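# Move a glass graduated cylinder from cart to bench

## Task

Take one of the graduated cylinders from the cart's top tray and set it upright on the work surface of the shelved bench. Every other cylinder must also be standing at the end. No cylinder may tip over or reach the floor. They are glass, so a drop of more than a few centimetres or a hard knock breaks one, and that counts as failure. At the end the gripper must have released the cylinder and moved away, so that nothing stays in place only because the robot holds it. The robot itself must not topple or finish leaning.

## Robot and tools

ROBOT. A Hello Robot Stretch 4 with one arm: an omni-wheel base, a lift that slides up a mast, a telescoping arm that reaches forward, a three-joint wrist (yaw, pitch, roll) and a two-finger gripper. It stands about 1.6 m tall; the base rim lies within 0.23 m of the base origin. Cameras: head_camera, head_left_camera, head_right_camera (fisheye), wrist_camera.

FRAMES. Base frame: origin on the floor below the base centre, x forward, y left, z up. hand_pose is reported in it: a point between the open fingertips; its axes equal the base axes when all wrist joints are 0, and the printed position may be a little off. The odometry frame is the base frame where the scene began; base_odometry counts wheel turns only, so slip shows up as travel. Heading is positive to the left, in -3.142 to 3.142.

execute_actions. Argument "actions": a list holding one action, or empty to just read state and images. Optional "cameras": list of camera names or "all"; omitted/null means all, [] means none; an unknown name rejects the call. An action contains "base", "joints", or both, plus optional "pace" and "contact_limits"; alternatively {"end_of_arm": "enable_torque"} on its own, which re-powers any wrist or gripper motor that shut itself off. Motions in one action start together.
- base: exactly one relative move, counted from the pose in the latest state report. {"translate_m": d} drives straight, forward positive, -2 to 2 m. {"strafe_m": d} slides sideways, left positive, -2 to 2 m. {"rotate_rad": d} spins in place, counter-clockwise (left) positive, -3.2 to 3.2 rad.
- joints: absolute targets by name. lift_m 0 to 1.2 m; arm_m 0 to 0.55 m (extension); wrist_yaw_rad -1.134 to 4.276 (0 faces forward, positive turns left, 3.14 is stowed backward, beyond 3.4 the arm may block it); wrist_pitch_rad -1.117 to 4.259 (0 level, 1.57 pointing down); wrist_roll_rad -1.117 to 4.259 (0 puts fingers level with each other, positive turns clockwise viewed from behind); gripper_m -0.038 to 0.141 m, the fingertip gap (negative squeezes the tips together). Done tolerances: ±0.004 for lift, arm and gripper; ±0.02 yaw and roll; ±0.05 pitch. Targets outside a joint range get clipped and the result mentions it; any other bad value or key rejects the call entirely.
- pace: "slow", "default", "fast", "max". Base top speed 0.1/0.3/0.4/0.6 m/s and turning 1/2/3/4 rad/s, reduced when the lift is above 0.2 (down to 0.3 m/s and 1 rad/s near 1.2).
- contact_limits: {"arm_m": v}, v from 0 (gentlest) to 0.75 (firmest), default 0.5; the arm stops once it pushes that hard.
A part left out of an action may keep driving toward its previous target without that showing in the status. To unfold the wrist at the start, send lift_m 0.4 together with wrist_yaw_rad 0.

wait: {"seconds": 0 to 10}; commands nothing, returns state and images.
zoom_image: {"camera": name, "region": [x0, y0, x1, y1]} in pixels of that camera's latest full image, top-left origin, at most 504x504.
read_manual: only licence texts; moves nothing.
finished_scene: {"scene": current scene number}; ends the scene irreversibly once the last command has been held, and reports success plus the next task. Call it only after the cylinder stands freely and the gripper is clear. If a result reports a stop, later movement, wait and finished_scene calls in the same reply are skipped.

RESULT LINES. base_status and joint_status: "done"; "off_target" (resting short, possibly still pushing); "contact_stop_at_<key>" (blocked; that part goes slack until moved again, so a lift can sag under load and a base can roll); "limit_stop_at_<name>", including own_body (self-collision; move away from the body) and tilt (lean over 6 degrees; lift, arm and wheels go slack); "torque_fault" (a wrist or gripper motor overloaded and went limp; send enable_torque). on_its_own covers what this call did not command; "held at" gives the held target. lidar_m: 12 distances, 30-degree sectors counter-clockwise from straight ahead (4th left, 7th rear, 10th right); "-" means nothing seen or closer than 0.25 m; it misses glass, so it will not see the cylinders. wrist_depth_mm: 7x7 grid of depths 100 to 2000 mm, glass omitted. turned_by_wheels vs turned_by_imu: a gap over about 0.1 rad means a bump or slip. base_tilt in degrees (forward, right positive) with a fixed bias up to about 1.5. motor_effort: percent of max, peak in brackets, noisy; an effort at rest outside its normal range suggests a load or a push; wheel positive means turning right.

GRIPPING. Command gripper_m below the cylinder's width; the further below, the harder the squeeze and the more the object is pulled toward the wrist. Reading and "done" do not prove a grasp; a clear change in gripper effort does. Fingertips pressed onto a surface can jam; raise the lift.

CAUTIONS. Lower the cylinder until it rests on the bench before opening, never release in the air. Use slow pace and a low arm contact limit near glass and neighbouring cylinders. Avoid turning or driving with over 1 kg held and arm_m above 0.2, and avoid steady pushing with the gripper high. A wrist pressed against something during a base or arm move can fault. Small random pushes may nudge loose objects.

Each tool is called after "Call:" as a command line: name --argument value for each argument, lists and objects as JSON in quotes; but a table of rows of numbers goes row by row, as --pt "numbers of a row", without its own name.

## Session

Call:
execute_actions --actions '[]'

Scene clock: 0.00 s.
base_odometry: x=+0.000 y=+0.000 heading=+0.000 (m, m, rad; odometry frame)
turned_by_wheels: +0.000 (rad since the last result)
turned_by_imu: +0.000 (rad since the last result)
base_tilt: forward=+0.4 right=+0.6 (deg)
lidar_m: 0.96 0.90 0.97 1.32 1.46 1.51 2.28 2.20 1.87 2.09 1.99 2.21
base_status: not commanded
joint_positions: lift_m=+0.210 arm_m=-0.002 wrist_yaw_rad=+3.110 wrist_pitch_rad=+0.013 wrist_roll_rad=-0.019 gripper_m=+0.057
joint_status: not commanded
motor_effort: lift_m=+20 arm_m=-1 wrist_yaw_rad=+0 wrist_pitch_rad=-6 wrist_roll_rad=+1 gripper_m=-2 wheel_0=-1 wheel_1=+0 wheel_2=+0 (%)
hand_pose: x=-0.1171 y=+0.0964 z=+0.3844 quat_wxyz=(+0.016, -0.007, -0.009, +1.000) (m; base frame)
wrist_depth_mm: - 134 176 - - - - / - 112 141 - - - 1537 / - 121 156 - - - - / 144 143 - - - - - / 234 - - - - - 1983 / 231 1229 1060 1255 202 1308 1281 / 230 820 917 - 946 866 904
pictures: head_camera, head_left_camera, head_right_camera, wrist_camera
Images, in order (width x height): head_camera 420x560, head_left_camera 420x672, head_right_camera 420x672, wrist_camera 616x392.

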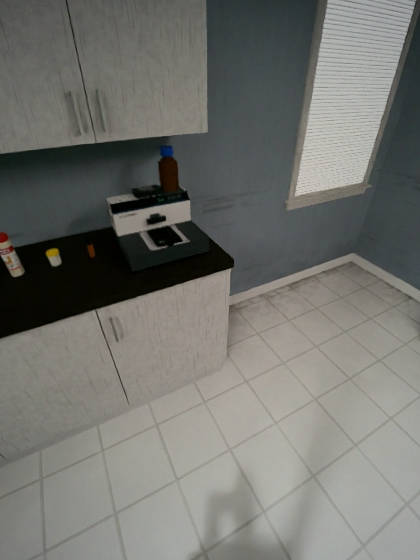

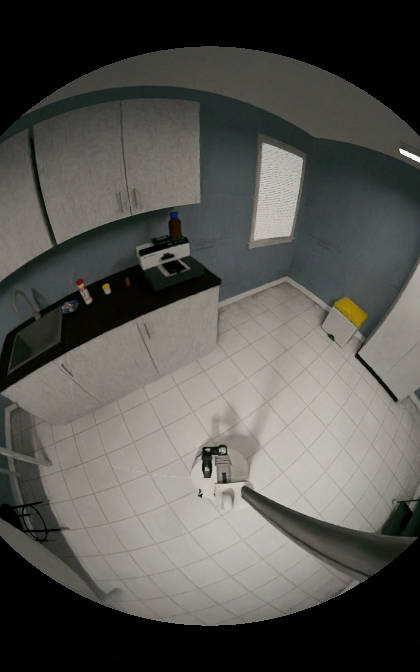

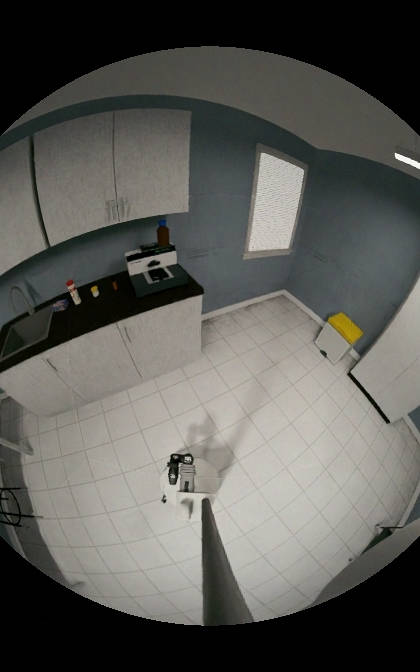

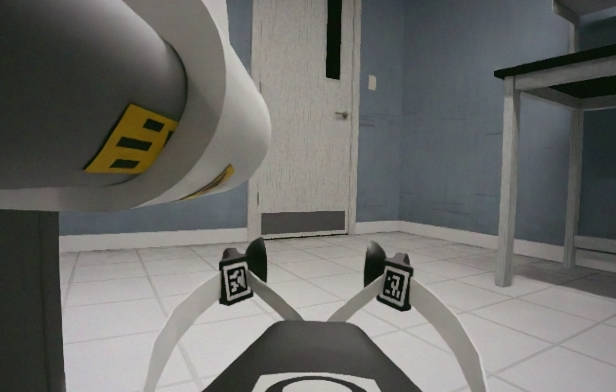

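Look behind.

Call:
execute_actions --actions '[{"base":{"rotate_rad":3.1},"joints":{"lift_m":0.4,"wrist_yaw_rad":0}}]'

Scene clock: 4.03 s.
base_odometry: x=+0.000 y=+0.000 heading=+3.100 (m, m, rad; odometry frame)
turned_by_wheels: +3.100 (rad since the last result)
turned_by_imu: +3.105 (rad since the last result)
base_tilt: forward=+0.3 right=+0.6 (deg)
lidar_m: 2.32 2.19 1.87 2.16 2.00 2.11 0.98 0.90 0.96 1.29 1.45 1.48
base_status: done
joint_positions: lift_m=+0.400 arm_m=-0.002 wrist_yaw_rad=+0.000 wrist_pitch_rad=+0.013 wrist_roll_rad=-0.019 gripper_m=+0.057
joint_status: all done
motor_effort: lift_m=+24(28) arm_m=-1(1) wrist_yaw_rad=+0(6) wrist_pitch_rad=-6(6) wrist_roll_rad=+2(3) gripper_m=-3(4) wheel_0=-2(6) wheel_1=-1(5) wheel_2=+0(8) (%)
hand_pose: x=+0.4570 y=-0.0873 z=+0.5742 quat_wxyz=(+1.000, -0.010, +0.007, +0.000) (m; base frame)
wrist_depth_mm: 1708 1808 - - - - 1921 / 1756 1921 - - - - 1983 / 1756 1863 - - - - 1808 / 1708 1921 - - - - 1863 / 1808 1921 - - - - 1921 / 1618 1661 1499 1808 202 1808 1576 / 1182 1160 1281 - 1308 1229 1205
pictures: head_camera, head_left_camera, head_right_camera, wrist_camera
camera_calibration (this result's frames):
wrist_camera: T_world_to_cam=[[0.0279202, -0.999274, 0.0259036, -0.107755], [-0.0540626, -0.0273853, -0.998162, 0.64386], [0.998147, 0.0264685, -0.054788, -0.193132], [0, 0, 0, 1]] pos_world=[0.230591, -0.0849322, 0.634886]
Images, in order (width x height): head_camera 420x560, head_left_camera 420x672, head_right_camera 420x672, wrist_camera 616x392.

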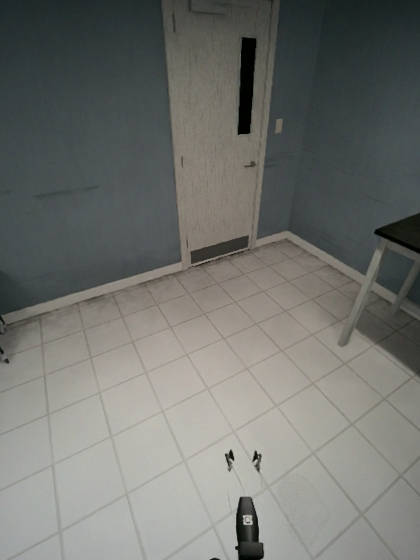

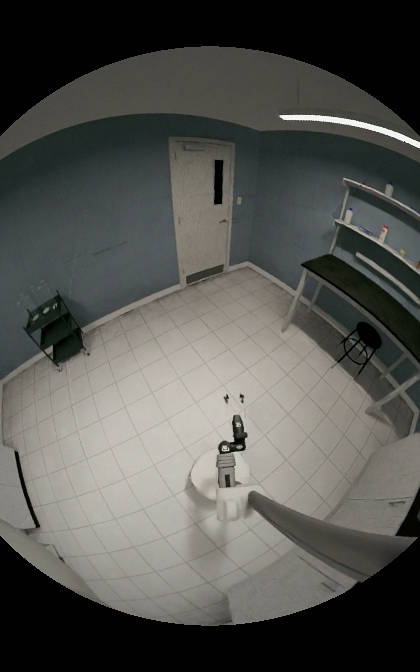

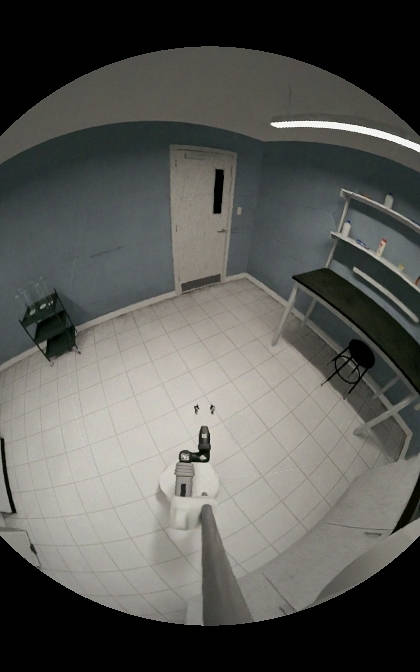

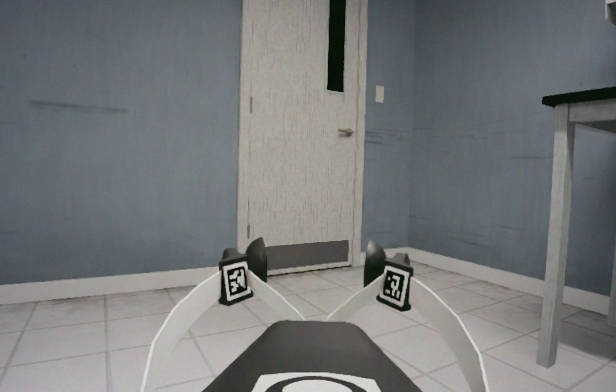

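Call:
execute_actions --actions '[{"base":{"rotate_rad":0.95},"joints":{"lift_m":0.75,"gripper_m":0.141}}]' --cameras '["head_camera","head_left_camera"]'

Call:
execute_actions --actions '[{"base":{"translate_m":0.8}}]' --cameras '["head_camera","wrist_camera"]'

Scene clock: 9.80 s.
base_odometry: x=+0.000 y=+0.000 heading=-2.234 (m, m, rad; odometry frame)
turned_by_wheels: +0.950 (rad since the last result)
turned_by_imu: +0.950 (rad since the last result)
base_tilt: forward=+0.4 right=+0.7 (deg)
lidar_m: 1.87 2.20 2.00 2.02 1.01 0.94 0.93 1.19 1.43 1.47 2.36 2.18
base_status: done
joint_positions: lift_m=+0.750 arm_m=-0.002 wrist_yaw_rad=+0.000 wrist_pitch_rad=+0.013 wrist_roll_rad=-0.019 gripper_m=+0.141
joint_status: all done
motor_effort: lift_m=+24(24) arm_m=-1(1) wrist_yaw_rad=-1(2) wrist_pitch_rad=-5(6) wrist_roll_rad=+0(2) gripper_m=-1(3) wheel_0=-2(8) wheel_1=-2(9) wheel_2=-1(7) (%)
hand_pose: x=+0.4570 y=-0.0874 z=+0.9241 quat_wxyz=(+1.000, -0.010, +0.006, +0.000) (m; base frame)
wrist_depth_mm: - - - - 1921 1756 1618 / - - - - 1983 1808 1661 / - - - - - 1756 1618 / - - - - 1983 1863 1661 / - - - - - 1756 1661 / - - - 171 - 1808 1661 / 1921 1921 - - 1983 1808 1661
pictures: head_camera, head_left_camera
Images, in order (width x height): head_camera 420x560, head_left_camera 420x672.

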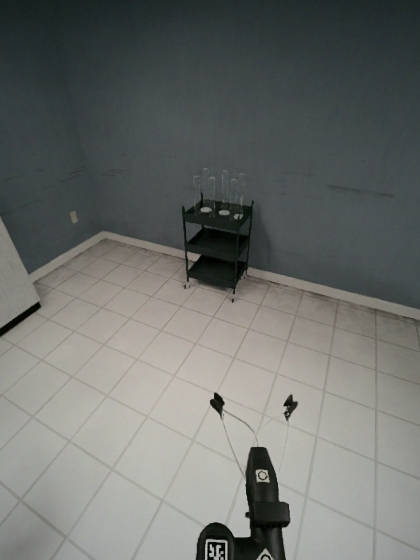

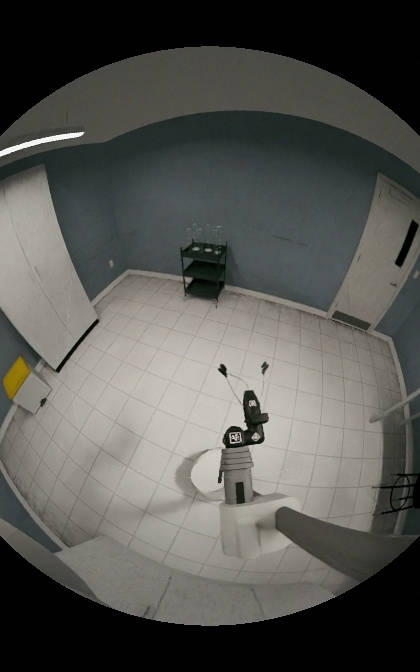

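Scene clock: 13.97 s.
base_odometry: x=-0.492 y=-0.631 heading=-2.234 (m, m, rad; odometry frame)
turned_by_wheels: +0.000 (rad since the last result)
turned_by_imu: +0.001 (rad since the last result)
base_tilt: forward=+0.4 right=+0.6 (deg)
lidar_m: 1.08 1.85 1.70 1.75 2.48 1.68 1.71 1.90 1.74 2.35 1.54 1.45
base_status: done
joint_positions: lift_m=+0.750 arm_m=-0.002 wrist_yaw_rad=+0.000 wrist_pitch_rad=+0.013 wrist_roll_rad=-0.019 gripper_m=+0.141
joint_status: not commanded
motor_effort: lift_m=+23(24) arm_m=-1(1) wrist_yaw_rad=+0(0) wrist_pitch_rad=-6(6) wrist_roll_rad=+1(1) gripper_m=-1(2) wheel_0=-1(7) wheel_1=+0(4) wheel_2=+1(9) (%)
hand_pose: x=+0.4570 y=-0.0874 z=+0.9242 quat_wxyz=(+1.000, -0.010, +0.006, +0.000) (m; base frame)
wrist_depth_mm: 1983 1756 1537 1336 1205 1078 1008 / 1983 1708 1537 1366 1229 1098 1025 / 1983 1808 1576 1397 1205 1118 1025 / - 1808 1576 1366 1255 1098 1042 / - 1863 1308 1336 1255 1078 1042 / - 1863 1366 170 1205 1098 1025 / 1808 1756 1078 - 1229 1098 1042
pictures: head_camera, wrist_camera
camera_calibration (this result's frames):
wrist_camera: T_world_to_cam=[[0.0277071, -0.99928, 0.0259034, -0.116786], [-0.0540639, -0.0273735, -0.998162, 0.993242], [0.998153, 0.0262557, -0.0547835, -0.173962], [0, 0, 0, 1]] pos_world=[0.230575, -0.0849455, 0.984912]
Images, in order (width x height): head_camera 420x560, wrist_camera 616x392.

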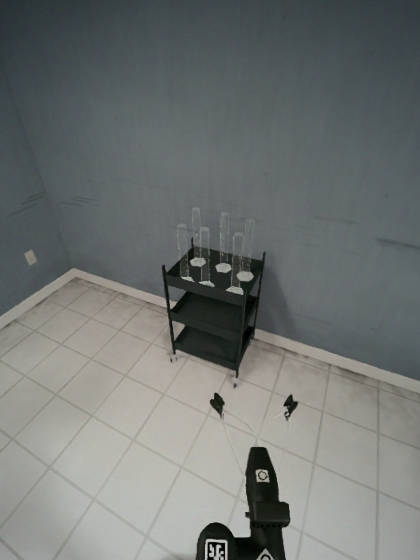

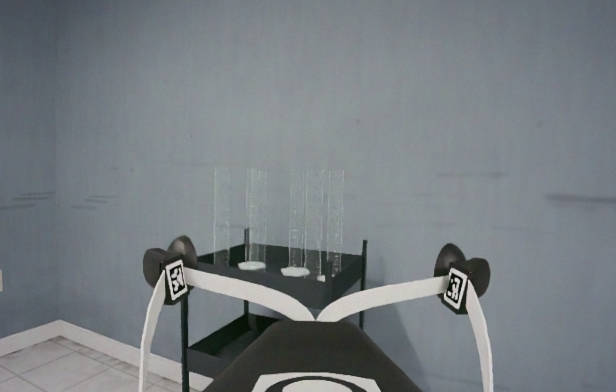

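Call:
execute_actions --actions '[{"base":{"rotate_rad":-0.387},"joints":{"lift_m":0.68,"gripper_m":0.07}}]' --cameras '[]'

Call:
execute_actions --actions '[{"base":{"strafe_m":0.629}}]' --cameras '[]'

Call:
execute_actions --actions '[{"base":{"translate_m":0.3}}]' --cameras '["head_camera","wrist_camera"]'

Scene clock: 22.90 s.
base_odometry: x=-0.492 y=-0.631 heading=-2.621 (m, m, rad; odometry frame)
turned_by_wheels: -0.387 (rad since the last result)
turned_by_imu: -0.389 (rad since the last result)
base_tilt: forward=+0.4 right=+0.6 (deg)
lidar_m: 1.24 1.05 2.13 1.71 1.82 2.39 1.69 1.74 1.85 1.74 2.03 1.51
base_status: done
joint_positions: lift_m=+0.680 arm_m=-0.002 wrist_yaw_rad=+0.000 wrist_pitch_rad=+0.013 wrist_roll_rad=-0.019 gripper_m=+0.070
joint_status: all done
motor_effort: lift_m=+16(20) arm_m=-1(1) wrist_yaw_rad=+0(1) wrist_pitch_rad=-6(6) wrist_roll_rad=+1(1) gripper_m=-4(4) wheel_0=+0(6) wheel_1=+0(5) wheel_2=-1(7) (%)
hand_pose: x=+0.4570 y=-0.0874 z=+0.8548 quat_wxyz=(+1.000, -0.010, +0.006, +0.000) (m; base frame)
wrist_depth_mm: 1308 1229 1229 1255 1229 1182 1182 / 1255 1229 1255 1281 1229 1205 1182 / 1308 1308 1255 1255 1255 1229 1255 / 1336 1308 1229 1255 1229 1255 1229 / 991 904 1182 1308 1229 1255 1229 / 1205 1160 1182 1336 1229 1281 1229 / 866 878 1336 - 1281 1255 1255
pictures: none
No camera images: the call's "cameras" was empty. Leave "cameras" out to get every camera's image.

Scene clock: 26.33 s.
base_odometry: x=-0.179 y=-1.176 heading=-2.621 (m, m, rad; odometry frame)
turned_by_wheels: +0.000 (rad since the last result)
turned_by_imu: -0.002 (rad since the last result)
base_tilt: forward=+0.4 right=+0.6 (deg)
lidar_m: 1.00 1.52 1.61 1.08 1.12 1.56 1.72 1.72 2.43 2.38 2.09 1.07
base_status: done
joint_positions: lift_m=+0.680 arm_m=-0.002 wrist_yaw_rad=+0.000 wrist_pitch_rad=+0.013 wrist_roll_rad=-0.019 gripper_m=+0.070
joint_status: not commanded
motor_effort: lift_m=+17(17) arm_m=-1(1) wrist_yaw_rad=-1(0) wrist_pitch_rad=-6(6) wrist_roll_rad=+2(2) gripper_m=-3(5) wheel_0=+1(8) wheel_1=-2(10) wheel_2=-1(0) (%)
hand_pose: x=+0.4570 y=-0.0874 z=+0.8547 quat_wxyz=(+1.000, -0.010, +0.006, +0.000) (m; base frame)
wrist_depth_mm: 1281 1255 1281 1229 1205 1182 1160 / 1281 1281 1255 1255 1255 1205 1205 / 1308 1308 1308 1281 1255 1229 1229 / 1336 1308 1308 1308 1281 1229 1229 / 1336 1308 1281 1160 917 1255 1229 / 1336 1308 1182 842 820 1281 1281 / 1366 1336 1308 - 1281 1281 1281
pictures: none
No camera images: the call's "cameras" was empty. Leave "cameras" out to get every camera's image.

Scene clock: 28.80 s.
base_odometry: x=-0.439 y=-1.326 heading=-2.621 (m, m, rad; odometry frame)
turned_by_wheels: +0.000 (rad since the last result)
turned_by_imu: +0.000 (rad since the last result)
base_tilt: forward=+0.3 right=+0.7 (deg)
lidar_m: 0.71 1.20 1.61 1.06 1.11 1.58 2.03 2.07 2.48 2.42 1.65 0.75
base_status: done
joint_positions: lift_m=+0.680 arm_m=-0.002 wrist_yaw_rad=+0.000 wrist_pitch_rad=+0.013 wrist_roll_rad=-0.019 gripper_m=+0.070
joint_status: not commanded
motor_effort: lift_m=+17(17) arm_m=-1(1) wrist_yaw_rad=-2(0) wrist_pitch_rad=-5(5) wrist_roll_rad=+3(2) gripper_m=-4(2) wheel_0=+1(7) wheel_1=+1(5) wheel_2=+0(8) (%)
hand_pose: x=+0.4570 y=-0.0874 z=+0.8547 quat_wxyz=(+1.000, -0.010, +0.006, +0.000) (m; base frame)
wrist_depth_mm: 960 960 946 931 917 931 891 / 976 960 946 946 931 904 917 / 976 976 946 960 946 931 917 / 1008 976 960 960 946 931 931 / 976 1008 976 946 946 960 931 / 1025 1008 525 521 525 946 946 / 1042 1025 991 - 521 960 946
pictures: head_camera, wrist_camera
camera_calibration (this result's frames):
wrist_camera: T_world_to_cam=[[0.0276523, -0.999282, 0.0259035, -0.114977], [-0.0540651, -0.0273706, -0.998162, 0.923902], [0.998154, 0.026201, -0.0547832, -0.177769], [0, 0, 0, 1]] pos_world=[0.230572, -0.0849489, 0.915443]
Images, in order (width x height): head_camera 420x560, wrist_camera 616x392.

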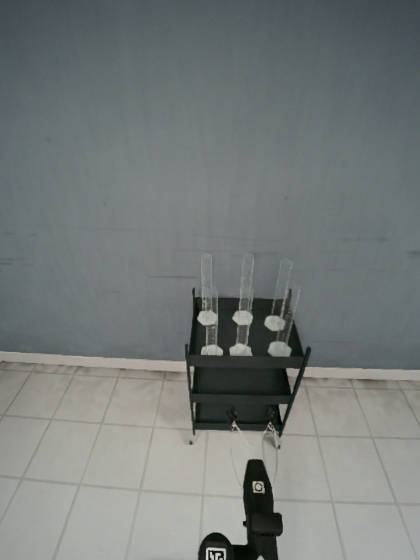

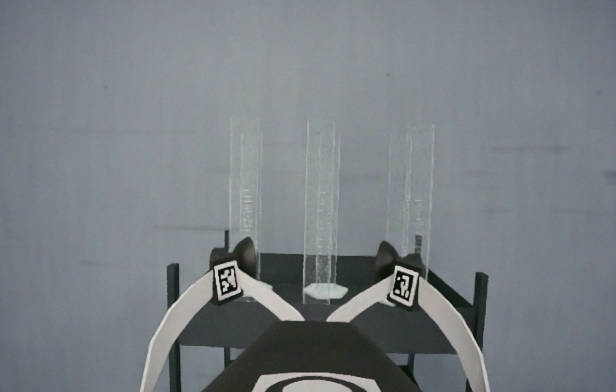

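Call:
execute_actions --actions '[{"joints":{"arm_m":0.2},"pace":"slow"}]' --cameras '["head_camera","wrist_camera"]'

Scene clock: 35.73 s.
base_odometry: x=-0.439 y=-1.326 heading=-2.621 (m, m, rad; odometry frame)
turned_by_wheels: +0.000 (rad since the last result)
turned_by_imu: -0.001 (rad since the last result)
base_tilt: forward=+0.4 right=+0.7 (deg)
lidar_m: 0.72 1.20 1.60 1.07 1.14 1.59 2.01 2.09 2.46 2.40 1.64 0.75
base_status: not commanded
joint_positions: lift_m=+0.680 arm_m=+0.199 wrist_yaw_rad=+0.000 wrist_pitch_rad=+0.013 wrist_roll_rad=-0.019 gripper_m=+0.070
joint_status: all done
motor_effort: lift_m=+17(17) arm_m=+4(5) wrist_yaw_rad=+1(0) wrist_pitch_rad=-6(6) wrist_roll_rad=+1(2) gripper_m=-4(2) wheel_0=+1(1) wheel_1=+1(2) wheel_2=+0(0) (%)
hand_pose: x=+0.6586 y=-0.0874 z=+0.8547 quat_wxyz=(+1.000, -0.010, +0.006, +0.000) (m; base frame)
wrist_depth_mm: 759 750 741 741 723 723 715 / 768 750 750 741 723 732 723 / 778 759 750 741 741 741 723 / 768 778 759 750 750 732 723 / 788 778 768 750 750 732 741 / 788 778 564 627 580 741 732 / 798 342 496 - 508 424 359
pictures: head_camera, wrist_camera
camera_calibration (this result's frames):
wrist_camera: T_world_to_cam=[[0.0276458, -0.999282, 0.0259036, -0.120549], [-0.0540645, -0.0273703, -0.998162, 0.934801], [0.998155, 0.0261945, -0.0547824, -0.378994], [0, 0, 0, 1]] pos_world=[0.432167, -0.0849493, 0.915443]
Images, in order (width x height): head_camera 420x560, wrist_camera 616x392.

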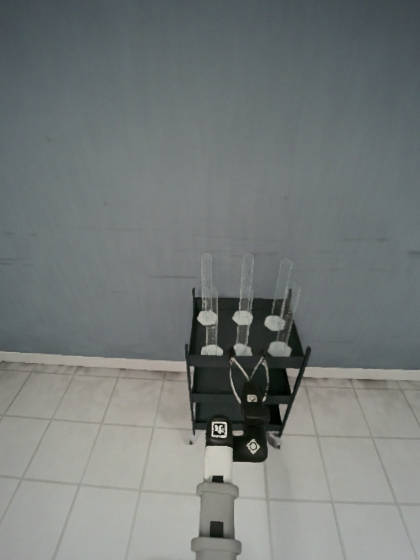

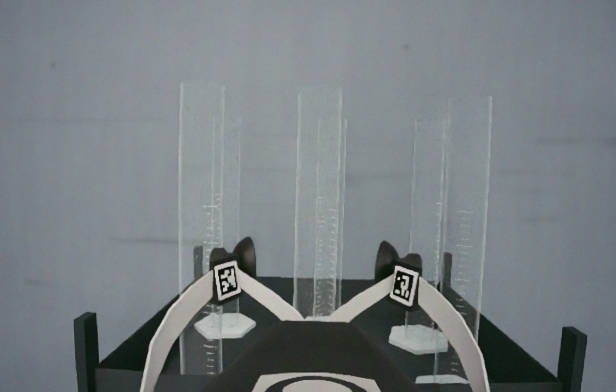

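Call:
execute_actions --actions '[{"joints":{"arm_m":0.3},"pace":"slow"}]' --cameras '["head_camera","wrist_camera"]'

Call:
zoom_image --camera "head_camera" --region '[170,240,330,400]'

Scene clock: 40.37 s.
base_odometry: x=-0.439 y=-1.326 heading=-2.621 (m, m, rad; odometry frame)
turned_by_wheels: +0.000 (rad since the last result)
turned_by_imu: -0.001 (rad since the last result)
base_tilt: forward=+0.4 right=+0.6 (deg)
lidar_m: 0.71 1.21 1.60 1.09 1.12 1.57 2.01 2.07 2.46 2.41 1.66 0.75
base_status: not commanded
joint_positions: lift_m=+0.680 arm_m=+0.299 wrist_yaw_rad=+0.000 wrist_pitch_rad=+0.013 wrist_roll_rad=-0.019 gripper_m=+0.070
joint_status: all done
motor_effort: lift_m=+17(17) arm_m=+4(5) wrist_yaw_rad=-2(0) wrist_pitch_rad=-5(6) wrist_roll_rad=+1(2) gripper_m=-3(2) wheel_0=+1(1) wheel_1=+1(2) wheel_2=+0(0) (%)
hand_pose: x=+0.7586 y=-0.0874 z=+0.8547 quat_wxyz=(+1.000, -0.010, +0.006, +0.000) (m; base frame)
wrist_depth_mm: 654 647 647 640 627 621 615 / 654 647 634 640 640 621 615 / 661 661 654 647 640 634 621 / 668 661 654 640 647 640 627 / 676 668 654 654 647 647 634 / 683 676 554 549 544 654 647 / 699 397 488 - 512 404 654
pictures: head_camera, wrist_camera
camera_calibration (this result's frames):
wrist_camera: T_world_to_cam=[[0.0276338, -0.999282, 0.0259036, -0.123308], [-0.0540642, -0.0273696, -0.998162, 0.940207], [0.998155, 0.0261826, -0.0547817, -0.478812], [0, 0, 0, 1]] pos_world=[0.532167, -0.08495, 0.915443]
Images, in order (width x height): head_camera 420x560, wrist_camera 616x392.

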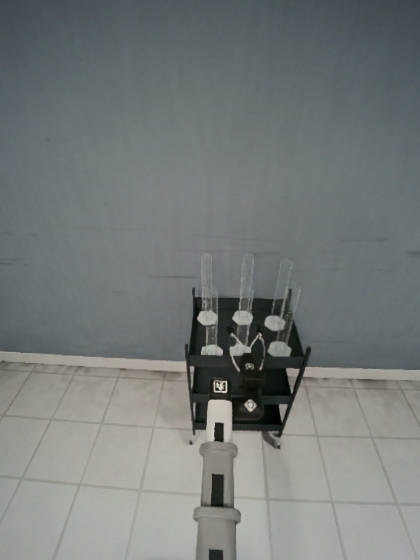

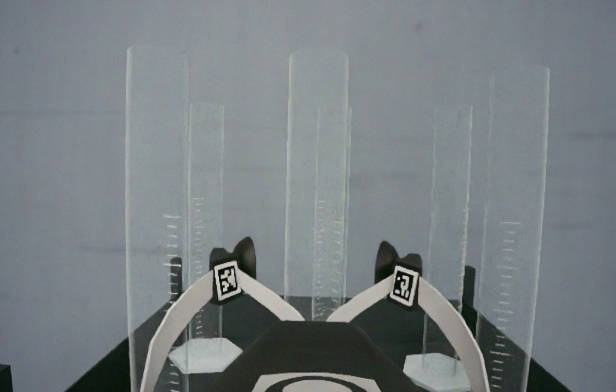

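Region (170, 240, 330, 400) of head_camera's 420x560 image, scaled by 3.150, with more detail than that image has.

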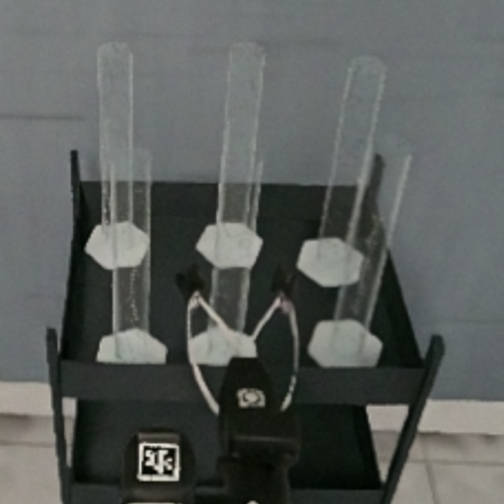

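Call:
execute_actions --actions '[{"joints":{"arm_m":0.35},"pace":"slow"}]' --cameras '["head_camera","wrist_camera"]'

Call:
zoom_image --camera "head_camera" --region '[170,240,330,400]'

Scene clock: 47.37 s.
base_odometry: x=-0.439 y=-1.326 heading=-2.621 (m, m, rad; odometry frame)
turned_by_wheels: +0.000 (rad since the last result)
turned_by_imu: -0.001 (rad since the last result)
base_tilt: forward=+0.4 right=+0.6 (deg)
lidar_m: 0.70 1.20 1.60 1.08 1.13 1.57 1.98 2.08 2.44 2.41 1.64 0.77
base_status: not commanded
joint_positions: lift_m=+0.680 arm_m=+0.349 wrist_yaw_rad=+0.000 wrist_pitch_rad=+0.013 wrist_roll_rad=-0.019 gripper_m=+0.070
joint_status: all done
motor_effort: lift_m=+17(17) arm_m=+4(5) wrist_yaw_rad=-1(1) wrist_pitch_rad=-6(6) wrist_roll_rad=+1(2) gripper_m=-2(3) wheel_0=+1(1) wheel_1=+1(1) wheel_2=+0(0) (%)
hand_pose: x=+0.8086 y=-0.0874 z=+0.8547 quat_wxyz=(+1.000, -0.010, +0.006, +0.000) (m; base frame)
wrist_depth_mm: 597 597 591 580 580 559 564 / 603 603 591 585 574 574 564 / 615 609 603 585 580 585 569 / 621 615 609 603 591 580 580 / 627 621 615 603 597 591 585 / 634 627 500 504 496 591 591 / 634 399 496 - 500 415 591
pictures: head_camera, wrist_camera
camera_calibration (this result's frames):
wrist_camera: T_world_to_cam=[[0.0276325, -0.999282, 0.0259035, -0.124689], [-0.0540642, -0.0273695, -0.998162, 0.94291], [0.998155, 0.0261813, -0.0547817, -0.528715], [0, 0, 0, 1]] pos_world=[0.582163, -0.0849501, 0.915443]
Images, in order (width x height): head_camera 420x560, wrist_camera 616x392.

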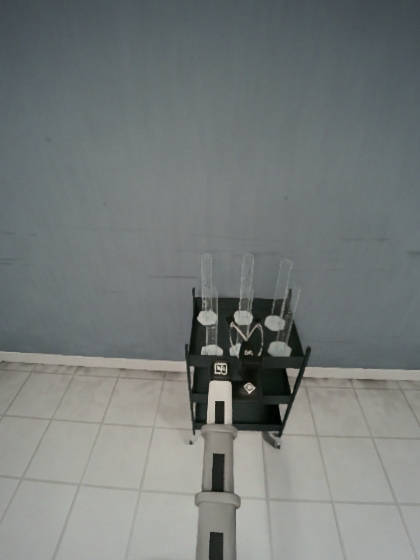

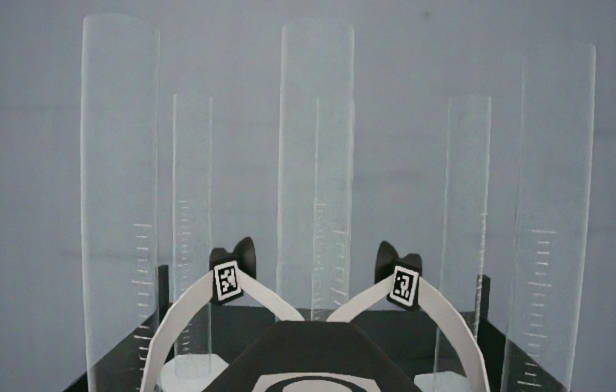

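Region (170, 240, 330, 400) of head_camera's 420x560 image, scaled by 3.150, with more detail than that image has.

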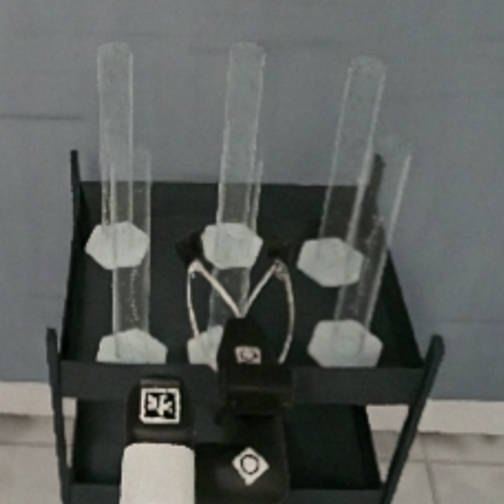

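Call:
execute_actions --actions '[{"joints":{"gripper_m":0.015},"pace":"slow"}]' --cameras '["wrist_camera"]'

Call:
execute_actions --actions '[{"joints":{"lift_m":0.72},"pace":"slow"}]' --cameras '["head_camera","wrist_camera"]'

Scene clock: 52.63 s.
base_odometry: x=-0.439 y=-1.326 heading=-2.621 (m, m, rad; odometry frame)
turned_by_wheels: +0.000 (rad since the last result)
turned_by_imu: -0.001 (rad since the last result)
base_tilt: forward=+0.3 right=+0.6 (deg)
lidar_m: 0.72 1.21 1.58 1.07 1.13 1.55 2.01 2.07 2.47 2.40 1.65 0.76
base_status: not commanded
joint_positions: lift_m=+0.680 arm_m=+0.349 wrist_yaw_rad=+0.001 wrist_pitch_rad=+0.011 wrist_roll_rad=-0.019 gripper_m=+0.015
joint_status: all done
motor_effort: lift_m=+17(17) arm_m=+4(4) wrist_yaw_rad=-3(1) wrist_pitch_rad=+1(6) wrist_roll_rad=+3(2) gripper_m=-15(14) wheel_0=+1(1) wheel_1=+2(1) wheel_2=+0(0) (%)
hand_pose: x=+0.8087 y=-0.0872 z=+0.8554 quat_wxyz=(+1.000, -0.010, +0.005, +0.000) (m; base frame)
wrist_depth_mm: 609 597 597 580 574 564 564 / 609 603 597 597 585 569 564 / 615 609 591 591 591 585 574 / 621 609 603 597 591 585 585 / 621 621 609 597 597 585 585 / 627 621 496 496 192 597 585 / 640 402 504 - 496 418 591
pictures: wrist_camera
camera_calibration (this result's frames):
wrist_camera: T_world_to_cam=[[0.0283371, -0.999261, 0.0259693, -0.125114], [-0.051636, -0.0274084, -0.99829, 0.94176], [0.998264, 0.0269477, -0.0523746, -0.530905], [0, 0, 0, 1]] pos_world=[0.582157, -0.0849026, 0.915593]
Images, in order (width x height): wrist_camera 616x392.

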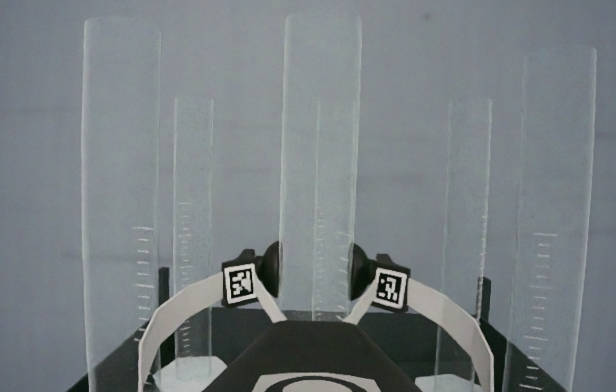

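Scene clock: 53.80 s.
base_odometry: x=-0.439 y=-1.326 heading=-2.621 (m, m, rad; odometry frame)
turned_by_wheels: +0.000 (rad since the last result)
turned_by_imu: +0.000 (rad since the last result)
base_tilt: forward=+0.3 right=+0.6 (deg)
lidar_m: 0.71 1.20 1.59 1.08 1.12 1.58 2.02 2.07 2.45 2.40 1.62 0.75
base_status: not commanded
joint_positions: lift_m=+0.720 arm_m=+0.349 wrist_yaw_rad=+0.000 wrist_pitch_rad=+0.015 wrist_roll_rad=-0.019 gripper_m=+0.015
joint_status: all done
motor_effort: lift_m=+26(26) arm_m=+4(4) wrist_yaw_rad=-2(3) wrist_pitch_rad=-12(13) wrist_roll_rad=+2(1) gripper_m=-14(15) wheel_0=+1(1) wheel_1=+1(2) wheel_2=+0(0) (%)
hand_pose: x=+0.8087 y=-0.0874 z=+0.8934 quat_wxyz=(+1.000, -0.010, +0.008, +0.000) (m; base frame)
wrist_depth_mm: 603 597 591 580 569 569 564 / 609 603 591 585 580 569 569 / 615 609 597 597 591 585 574 / 621 615 609 597 585 585 574 / 627 621 615 597 597 585 585 / 634 621 500 603 194 585 585 / 640 569 504 - 500 500 591
pictures: head_camera, wrist_camera
camera_calibration (this result's frames):
wrist_camera: T_world_to_cam=[[0.0278776, -0.999277, 0.0258423, -0.125781], [-0.0562835, -0.0273805, -0.998039, 0.983181], [0.998026, 0.0263685, -0.0570062, -0.524567], [0, 0, 0, 1]] pos_world=[0.582375, -0.0849384, 0.9546]
Images, in order (width x height): head_camera 420x560, wrist_camera 616x392.

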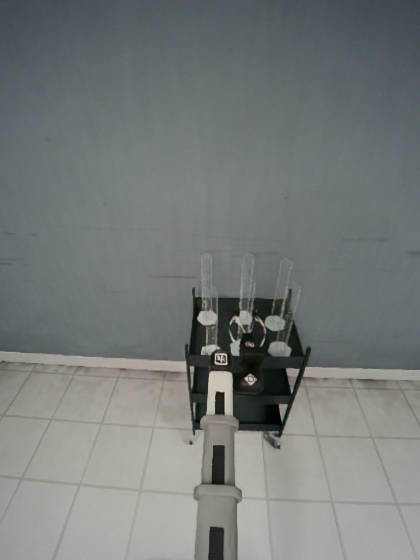

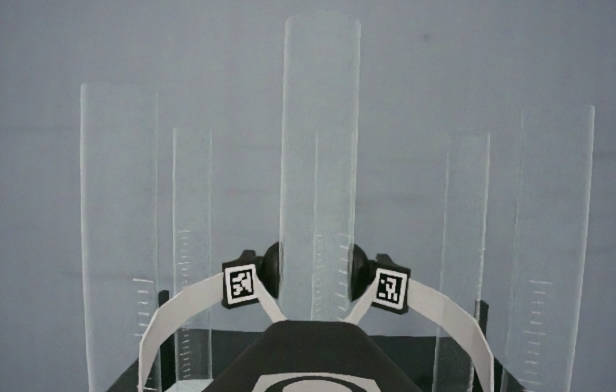

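Call:
execute_actions --actions '[{"joints":{"lift_m":0.82},"pace":"slow"}]' --cameras '[]'

Call:
execute_actions --actions '[{"joints":{"arm_m":0.05},"pace":"slow"}]' --cameras '["head_camera"]'

Call:
execute_actions --actions '[{"base":{"rotate_rad":-1.9},"joints":{"lift_m":1.0},"pace":"slow"}]'

Scene clock: 57.57 s.
base_odometry: x=-0.439 y=-1.326 heading=-2.621 (m, m, rad; odometry frame)
turned_by_wheels: +0.000 (rad since the last result)
turned_by_imu: -0.001 (rad since the last result)
base_tilt: forward=+0.4 right=+0.6 (deg)
lidar_m: 0.72 1.21 1.60 1.06 1.13 1.58 2.03 2.06 2.44 2.41 1.63 0.76
base_status: not commanded
joint_positions: lift_m=+0.820 arm_m=+0.349 wrist_yaw_rad=+0.000 wrist_pitch_rad=+0.015 wrist_roll_rad=-0.019 gripper_m=+0.015
joint_status: all done
motor_effort: lift_m=+25(24) arm_m=+4(4) wrist_yaw_rad=-3(1) wrist_pitch_rad=-12(12) wrist_roll_rad=+2(3) gripper_m=-15(14) wheel_0=+1(1) wheel_1=+1(2) wheel_2=+0(0) (%)
hand_pose: x=+0.8087 y=-0.0874 z=+0.9934 quat_wxyz=(+1.000, -0.010, +0.008, +0.000) (m; base frame)
wrist_depth_mm: 597 591 585 580 574 569 559 / 609 597 597 585 585 580 569 / 615 609 603 591 580 580 569 / 621 615 609 597 591 580 574 / 621 621 609 609 591 585 591 / 634 627 621 609 193 597 591 / 640 634 627 - 603 597 591
pictures: none
No camera images: the call's "cameras" was empty. Leave "cameras" out to get every camera's image.

Scene clock: 61.83 s.
base_odometry: x=-0.439 y=-1.326 heading=-2.621 (m, m, rad; odometry frame)
turned_by_wheels: +0.000 (rad since the last result)
turned_by_imu: -0.001 (rad since the last result)
base_tilt: forward=+0.4 right=+0.6 (deg)
lidar_m: 0.47 1.21 1.59 1.07 1.13 1.60 2.01 2.07 2.46 2.40 1.64 0.75
base_status: not commanded
joint_positions: lift_m=+0.820 arm_m=+0.051 wrist_yaw_rad=+0.000 wrist_pitch_rad=+0.015 wrist_roll_rad=-0.019 gripper_m=+0.015
joint_status: all done
motor_effort: lift_m=+25(25) arm_m=-4(4) wrist_yaw_rad=+1(1) wrist_pitch_rad=-12(12) wrist_roll_rad=+1(2) gripper_m=-11(15) wheel_0=+1(1) wheel_1=+1(2) wheel_2=+0(0) (%)
hand_pose: x=+0.5101 y=-0.0874 z=+0.9934 quat_wxyz=(+1.000, -0.010, +0.008, +0.000) (m; base frame)
wrist_depth_mm: 917 904 891 891 866 854 842 / 931 904 904 891 866 878 842 / 931 917 917 891 891 866 866 / 931 931 917 917 891 878 866 / 960 931 931 917 891 891 891 / 960 931 778 917 195 891 891 / 976 946 778 - 759 917 891
pictures: head_camera
Images, in order (width x height): head_camera 420x560.

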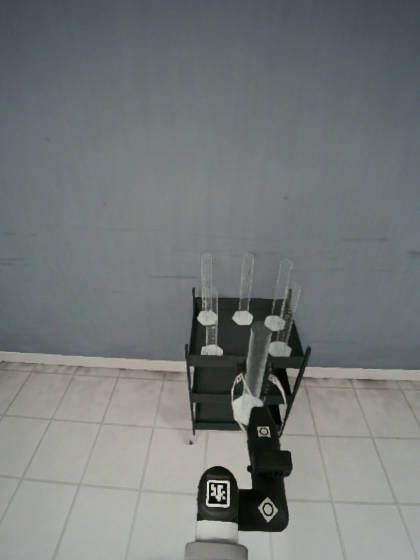

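Scene clock: 65.00 s.
base_odometry: x=-0.439 y=-1.326 heading=+1.763 (m, m, rad; odometry frame)
turned_by_wheels: -1.900 (rad since the last result)
turned_by_imu: -1.904 (rad since the last result)
base_tilt: forward=+0.4 right=+0.6 (deg)
lidar_m: 0.49 2.60 1.41 0.72 0.71 1.30 1.54 1.07 1.20 2.57 2.01 2.21
base_status: done
joint_positions: lift_m=+1.000 arm_m=+0.051 wrist_yaw_rad=+0.000 wrist_pitch_rad=+0.015 wrist_roll_rad=-0.019 gripper_m=+0.015
joint_status: all done
motor_effort: lift_m=+25(25) arm_m=-4(5) wrist_yaw_rad=+1(0) wrist_pitch_rad=-12(13) wrist_roll_rad=+2(2) gripper_m=-13(13) wheel_0=+0(3) wheel_1=+2(5) wheel_2=+0(4) (%)
hand_pose: x=+0.5101 y=-0.0874 z=+1.1734 quat_wxyz=(+1.000, -0.010, +0.008, +0.000) (m; base frame)
wrist_depth_mm: - - - - - - - / - - - - - - - / - - - - - - - / - - - - - - - / - - - - - - - / - - - - 193 - 1921 / - - - - - - 1863
pictures: head_camera, head_left_camera, head_right_camera, wrist_camera
camera_calibration (this result's frames):
wrist_camera: T_world_to_cam=[[0.0276538, -0.999283, 0.0258454, -0.124649], [-0.0562511, -0.0273699, -0.998041, 1.24582], [0.998034, 0.0261458, -0.0569677, -0.210703], [0, 0, 0, 1]] pos_world=[0.283814, -0.0849522, 1.2346]
Images, in order (width x height): head_camera 420x560, head_left_camera 420x672, head_right_camera 420x672, wrist_camera 616x392.

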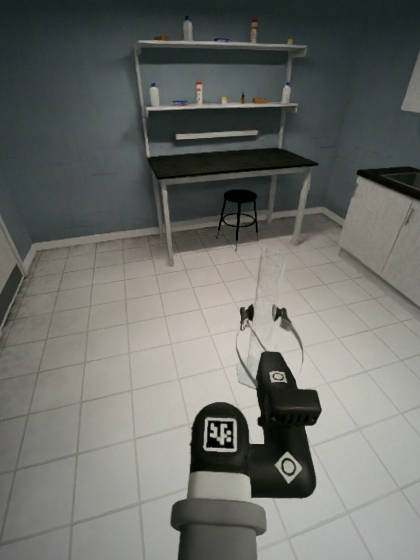

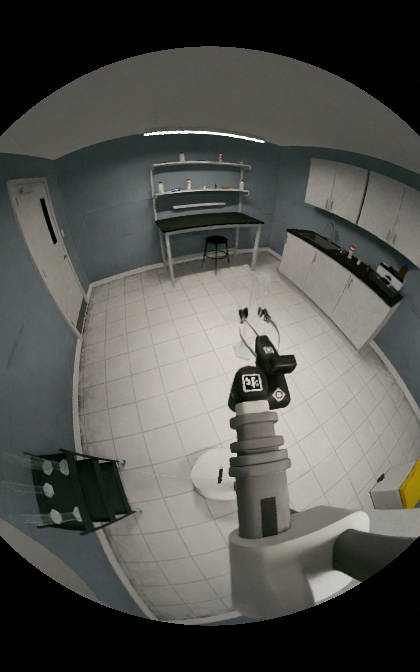

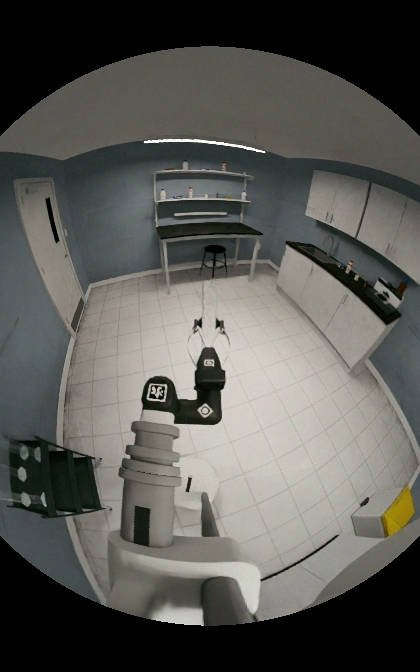

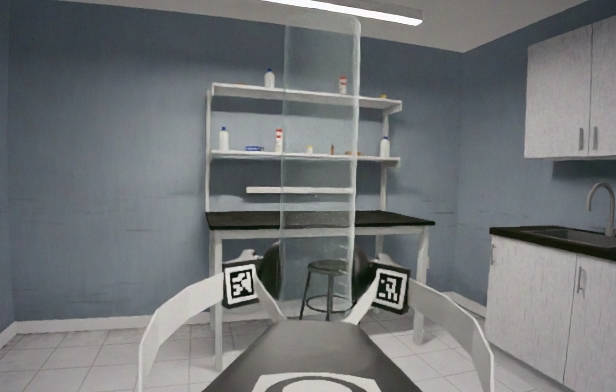

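Call:
execute_actions --actions '[{"base":{"rotate_rad":0.33}}]' --cameras '[]'

Call:
execute_actions --actions '[{"base":{"translate_m":1.7},"joints":{"lift_m":1.03}}]' --cameras '[]'

Call:
execute_actions --actions '[{"base":{"strafe_m":-0.6}}]' --cameras '["head_camera","wrist_camera"]'

Scene clock: 71.70 s.
base_odometry: x=-0.439 y=-1.326 heading=+2.092 (m, m, rad; odometry frame)
turned_by_wheels: +0.330 (rad since the last result)
turned_by_imu: +0.330 (rad since the last result)
base_tilt: forward=+0.3 right=+0.6 (deg)
lidar_m: 0.47 1.65 0.75 0.72 1.22 1.61 1.07 1.13 1.56 2.00 2.05 2.50
base_status: done
joint_positions: lift_m=+1.000 arm_m=+0.051 wrist_yaw_rad=+0.000 wrist_pitch_rad=+0.015 wrist_roll_rad=-0.019 gripper_m=+0.015
joint_status: not commanded
motor_effort: lift_m=+25(26) arm_m=-4(4) wrist_yaw_rad=-1(1) wrist_pitch_rad=-12(12) wrist_roll_rad=+1(1) gripper_m=-14(13) wheel_0=-1(6) wheel_1=-1(5) wheel_2=-1(4) (%)
hand_pose: x=+0.5101 y=-0.0874 z=+1.1734 quat_wxyz=(+1.000, -0.010, +0.008, +0.000) (m; base frame)
wrist_depth_mm: 1661 - - - - - - / 1661 - - - - - - / 1661 - - - - - - / 1661 - - - - - - / 1756 - - - - - - / 1708 - - - 193 - - / 1708 - - - - - -
pictures: none
No camera images: the call's "cameras" was empty. Leave "cameras" out to get every camera's image.

Scene clock: 78.83 s.
base_odometry: x=-1.287 y=+0.148 heading=+2.093 (m, m, rad; odometry frame)
turned_by_wheels: +0.000 (rad since the last result)
turned_by_imu: +0.002 (rad since the last result)
base_tilt: forward=+0.4 right=+0.6 (deg)
lidar_m: 0.46 1.57 1.17 1.12 1.21 1.56 2.80 2.91 2.04 1.94 0.95 0.73
base_status: done
joint_positions: lift_m=+1.030 arm_m=+0.051 wrist_yaw_rad=+0.000 wrist_pitch_rad=+0.015 wrist_roll_rad=-0.019 gripper_m=+0.015
joint_status: all done
motor_effort: lift_m=+25(28) arm_m=-4(4) wrist_yaw_rad=+1(2) wrist_pitch_rad=-12(12) wrist_roll_rad=+2(1) gripper_m=-13(13) wheel_0=+0(5) wheel_1=+2(9) wheel_2=+2(8) (%)
hand_pose: x=+0.5101 y=-0.0874 z=+1.2034 quat_wxyz=(+1.000, -0.010, +0.008, +0.000) (m; base frame)
wrist_depth_mm: 1281 1281 1255 1205 1229 1160 1182 / 1255 1255 1255 1229 1255 1205 1182 / 1336 1308 1281 1205 1229 1229 1138 / 1281 1308 1255 1281 1229 1229 1205 / 1308 1308 1281 1281 1255 1255 1229 / 1308 1336 1308 1308 195 976 946 / 1336 1336 1308 - 715 661 715
pictures: none
No camera images: the call's "cameras" was empty. Leave "cameras" out to get every camera's image.

Scene clock: 82.17 s.
base_odometry: x=-0.767 y=+0.447 heading=+2.093 (m, m, rad; odometry frame)
turned_by_wheels: +0.000 (rad since the last result)
turned_by_imu: +0.000 (rad since the last result)
base_tilt: forward=+0.4 right=+0.6 (deg)
lidar_m: 0.46 0.70 1.78 1.74 1.84 1.93 2.80 2.80 1.42 1.35 0.98 0.69
base_status: done
joint_positions: lift_m=+1.030 arm_m=+0.051 wrist_yaw_rad=+0.000 wrist_pitch_rad=+0.015 wrist_roll_rad=-0.019 gripper_m=+0.015
joint_status: not commanded
motor_effort: lift_m=+24(25) arm_m=-4(4) wrist_yaw_rad=+0(1) wrist_pitch_rad=-11(12) wrist_roll_rad=+2(2) gripper_m=-15(11) wheel_0=-2(7) wheel_1=+1(5) wheel_2=+1(2) (%)
hand_pose: x=+0.5101 y=-0.0874 z=+1.2035 quat_wxyz=(+1.000, -0.010, +0.008, +0.000) (m; base frame)
wrist_depth_mm: 1255 1255 1255 1205 1229 1182 1160 / 1281 1281 1229 1229 1229 1182 1205 / 1281 1308 1118 1078 1205 1229 1138 / 1281 1308 1255 1229 1255 1229 1229 / 1281 1281 1281 1281 1229 1255 1229 / 1336 1281 200 891 194 960 991 / 1308 634 691 - 723 661 707
pictures: head_camera, wrist_camera
camera_calibration (this result's frames):
wrist_camera: T_world_to_cam=[[0.02774, -0.999281, 0.0258451, -0.125444], [-0.0562563, -0.0273747, -0.998041, 1.27586], [0.998031, 0.0262317, -0.0569752, -0.208937], [0, 0, 0, 1]] pos_world=[0.283781, -0.0849468, 1.2647]
Images, in order (width x height): head_camera 420x560, wrist_camera 616x392.

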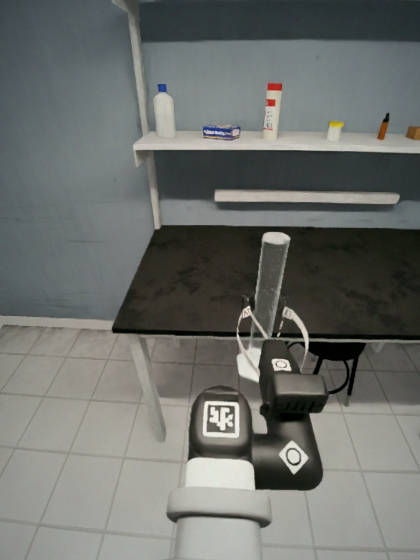

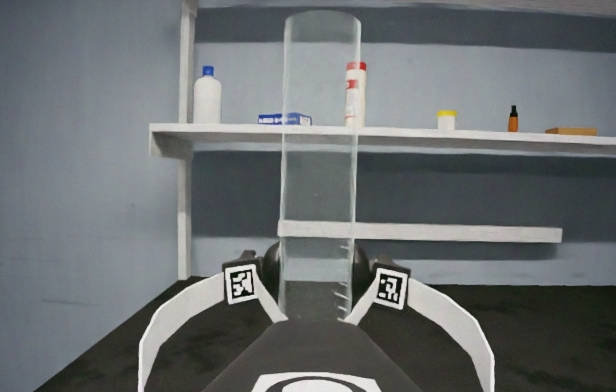

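Call:
execute_actions --actions '[{"joints":{"arm_m":0.45},"pace":"slow"}]' --cameras '[]'

Call:
execute_actions --actions '[{"joints":{"lift_m":0.92},"pace":"slow"}]' --cameras '["head_camera","head_left_camera"]'

Scene clock: 91.17 s.
base_odometry: x=-0.767 y=+0.447 heading=+2.093 (m, m, rad; odometry frame)
turned_by_wheels: +0.000 (rad since the last result)
turned_by_imu: -0.002 (rad since the last result)
base_tilt: forward=+0.4 right=+0.6 (deg)
lidar_m: 0.66 0.71 1.80 1.72 1.84 1.93 2.80 2.83 1.42 1.36 0.97 0.71
base_status: not commanded
joint_positions: lift_m=+1.030 arm_m=+0.449 wrist_yaw_rad=+0.000 wrist_pitch_rad=+0.015 wrist_roll_rad=-0.019 gripper_m=+0.015
joint_status: all done
motor_effort: lift_m=+24(24) arm_m=+4(4) wrist_yaw_rad=+1(1) wrist_pitch_rad=-12(12) wrist_roll_rad=+2(2) gripper_m=-14(13) wheel_0=-2(2) wheel_1=+2(1) wheel_2=+1(0) (%)
hand_pose: x=+0.9086 y=-0.0874 z=+1.2035 quat_wxyz=(+1.000, -0.010, +0.008, +0.000) (m; base frame)
wrist_depth_mm: 842 661 831 809 820 798 778 / 539 539 530 525 539 798 798 / 615 854 854 831 820 820 798 / 866 891 866 842 820 842 809 / 891 878 866 842 741 820 741 / 891 866 798 842 193 820 842 / 891 627 691 - 707 661 699
pictures: none
No camera images: the call's "cameras" was empty. Leave "cameras" out to get every camera's image.

Scene clock: 92.93 s.
base_odometry: x=-0.767 y=+0.447 heading=+2.093 (m, m, rad; odometry frame)
turned_by_wheels: +0.000 (rad since the last result)
turned_by_imu: +0.000 (rad since the last result)
base_tilt: forward=+0.3 right=+0.6 (deg)
lidar_m: 0.66 0.71 1.79 1.74 1.84 1.93 2.81 2.79 1.41 1.36 0.97 0.71
base_status: not commanded
joint_positions: lift_m=+0.921 arm_m=+0.449 wrist_yaw_rad=+0.000 wrist_pitch_rad=+0.000 wrist_roll_rad=-0.019 gripper_m=+0.015
joint_status: all done
on_its_own: wrist_pitch_rad is at rest, and its effort (+33) is outside its rest range (-23 to +23)
motor_effort: lift_m=+10(24) arm_m=+4(4) wrist_yaw_rad=-1(1) wrist_pitch_rad=+33(33) wrist_roll_rad=+2(2) gripper_m=-13(13) wheel_0=-2(2) wheel_1=+1(2) wheel_2=+1(1) (%)
hand_pose: x=+0.9086 y=-0.0874 z=+1.0992 quat_wxyz=(+1.000, -0.010, +0.000, +0.000) (m; base frame)
wrist_depth_mm: 500 500 504 492 488 484 488 / 603 683 759 732 707 676 654 / 866 866 842 842 820 820 809 / 866 866 866 854 842 831 809 / 878 866 854 854 842 831 809 / 891 668 585 654 193 732 723 / 466 466 508 - 525 492 504
pictures: head_camera, head_left_camera
Images, in order (width x height): head_camera 420x560, head_left_camera 420x672.

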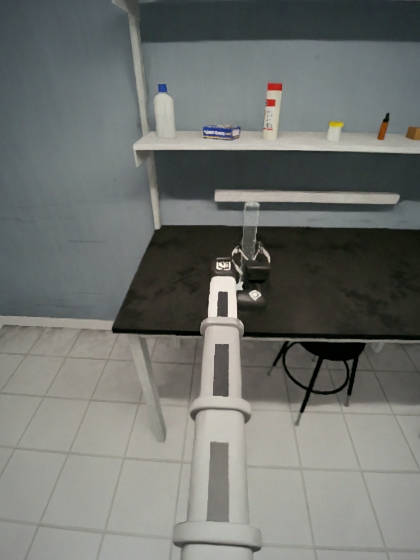

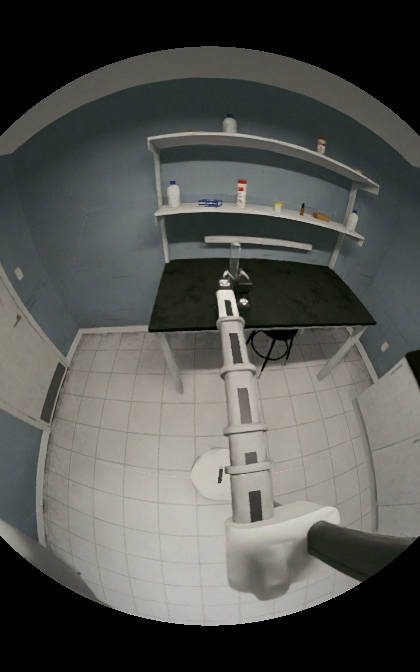

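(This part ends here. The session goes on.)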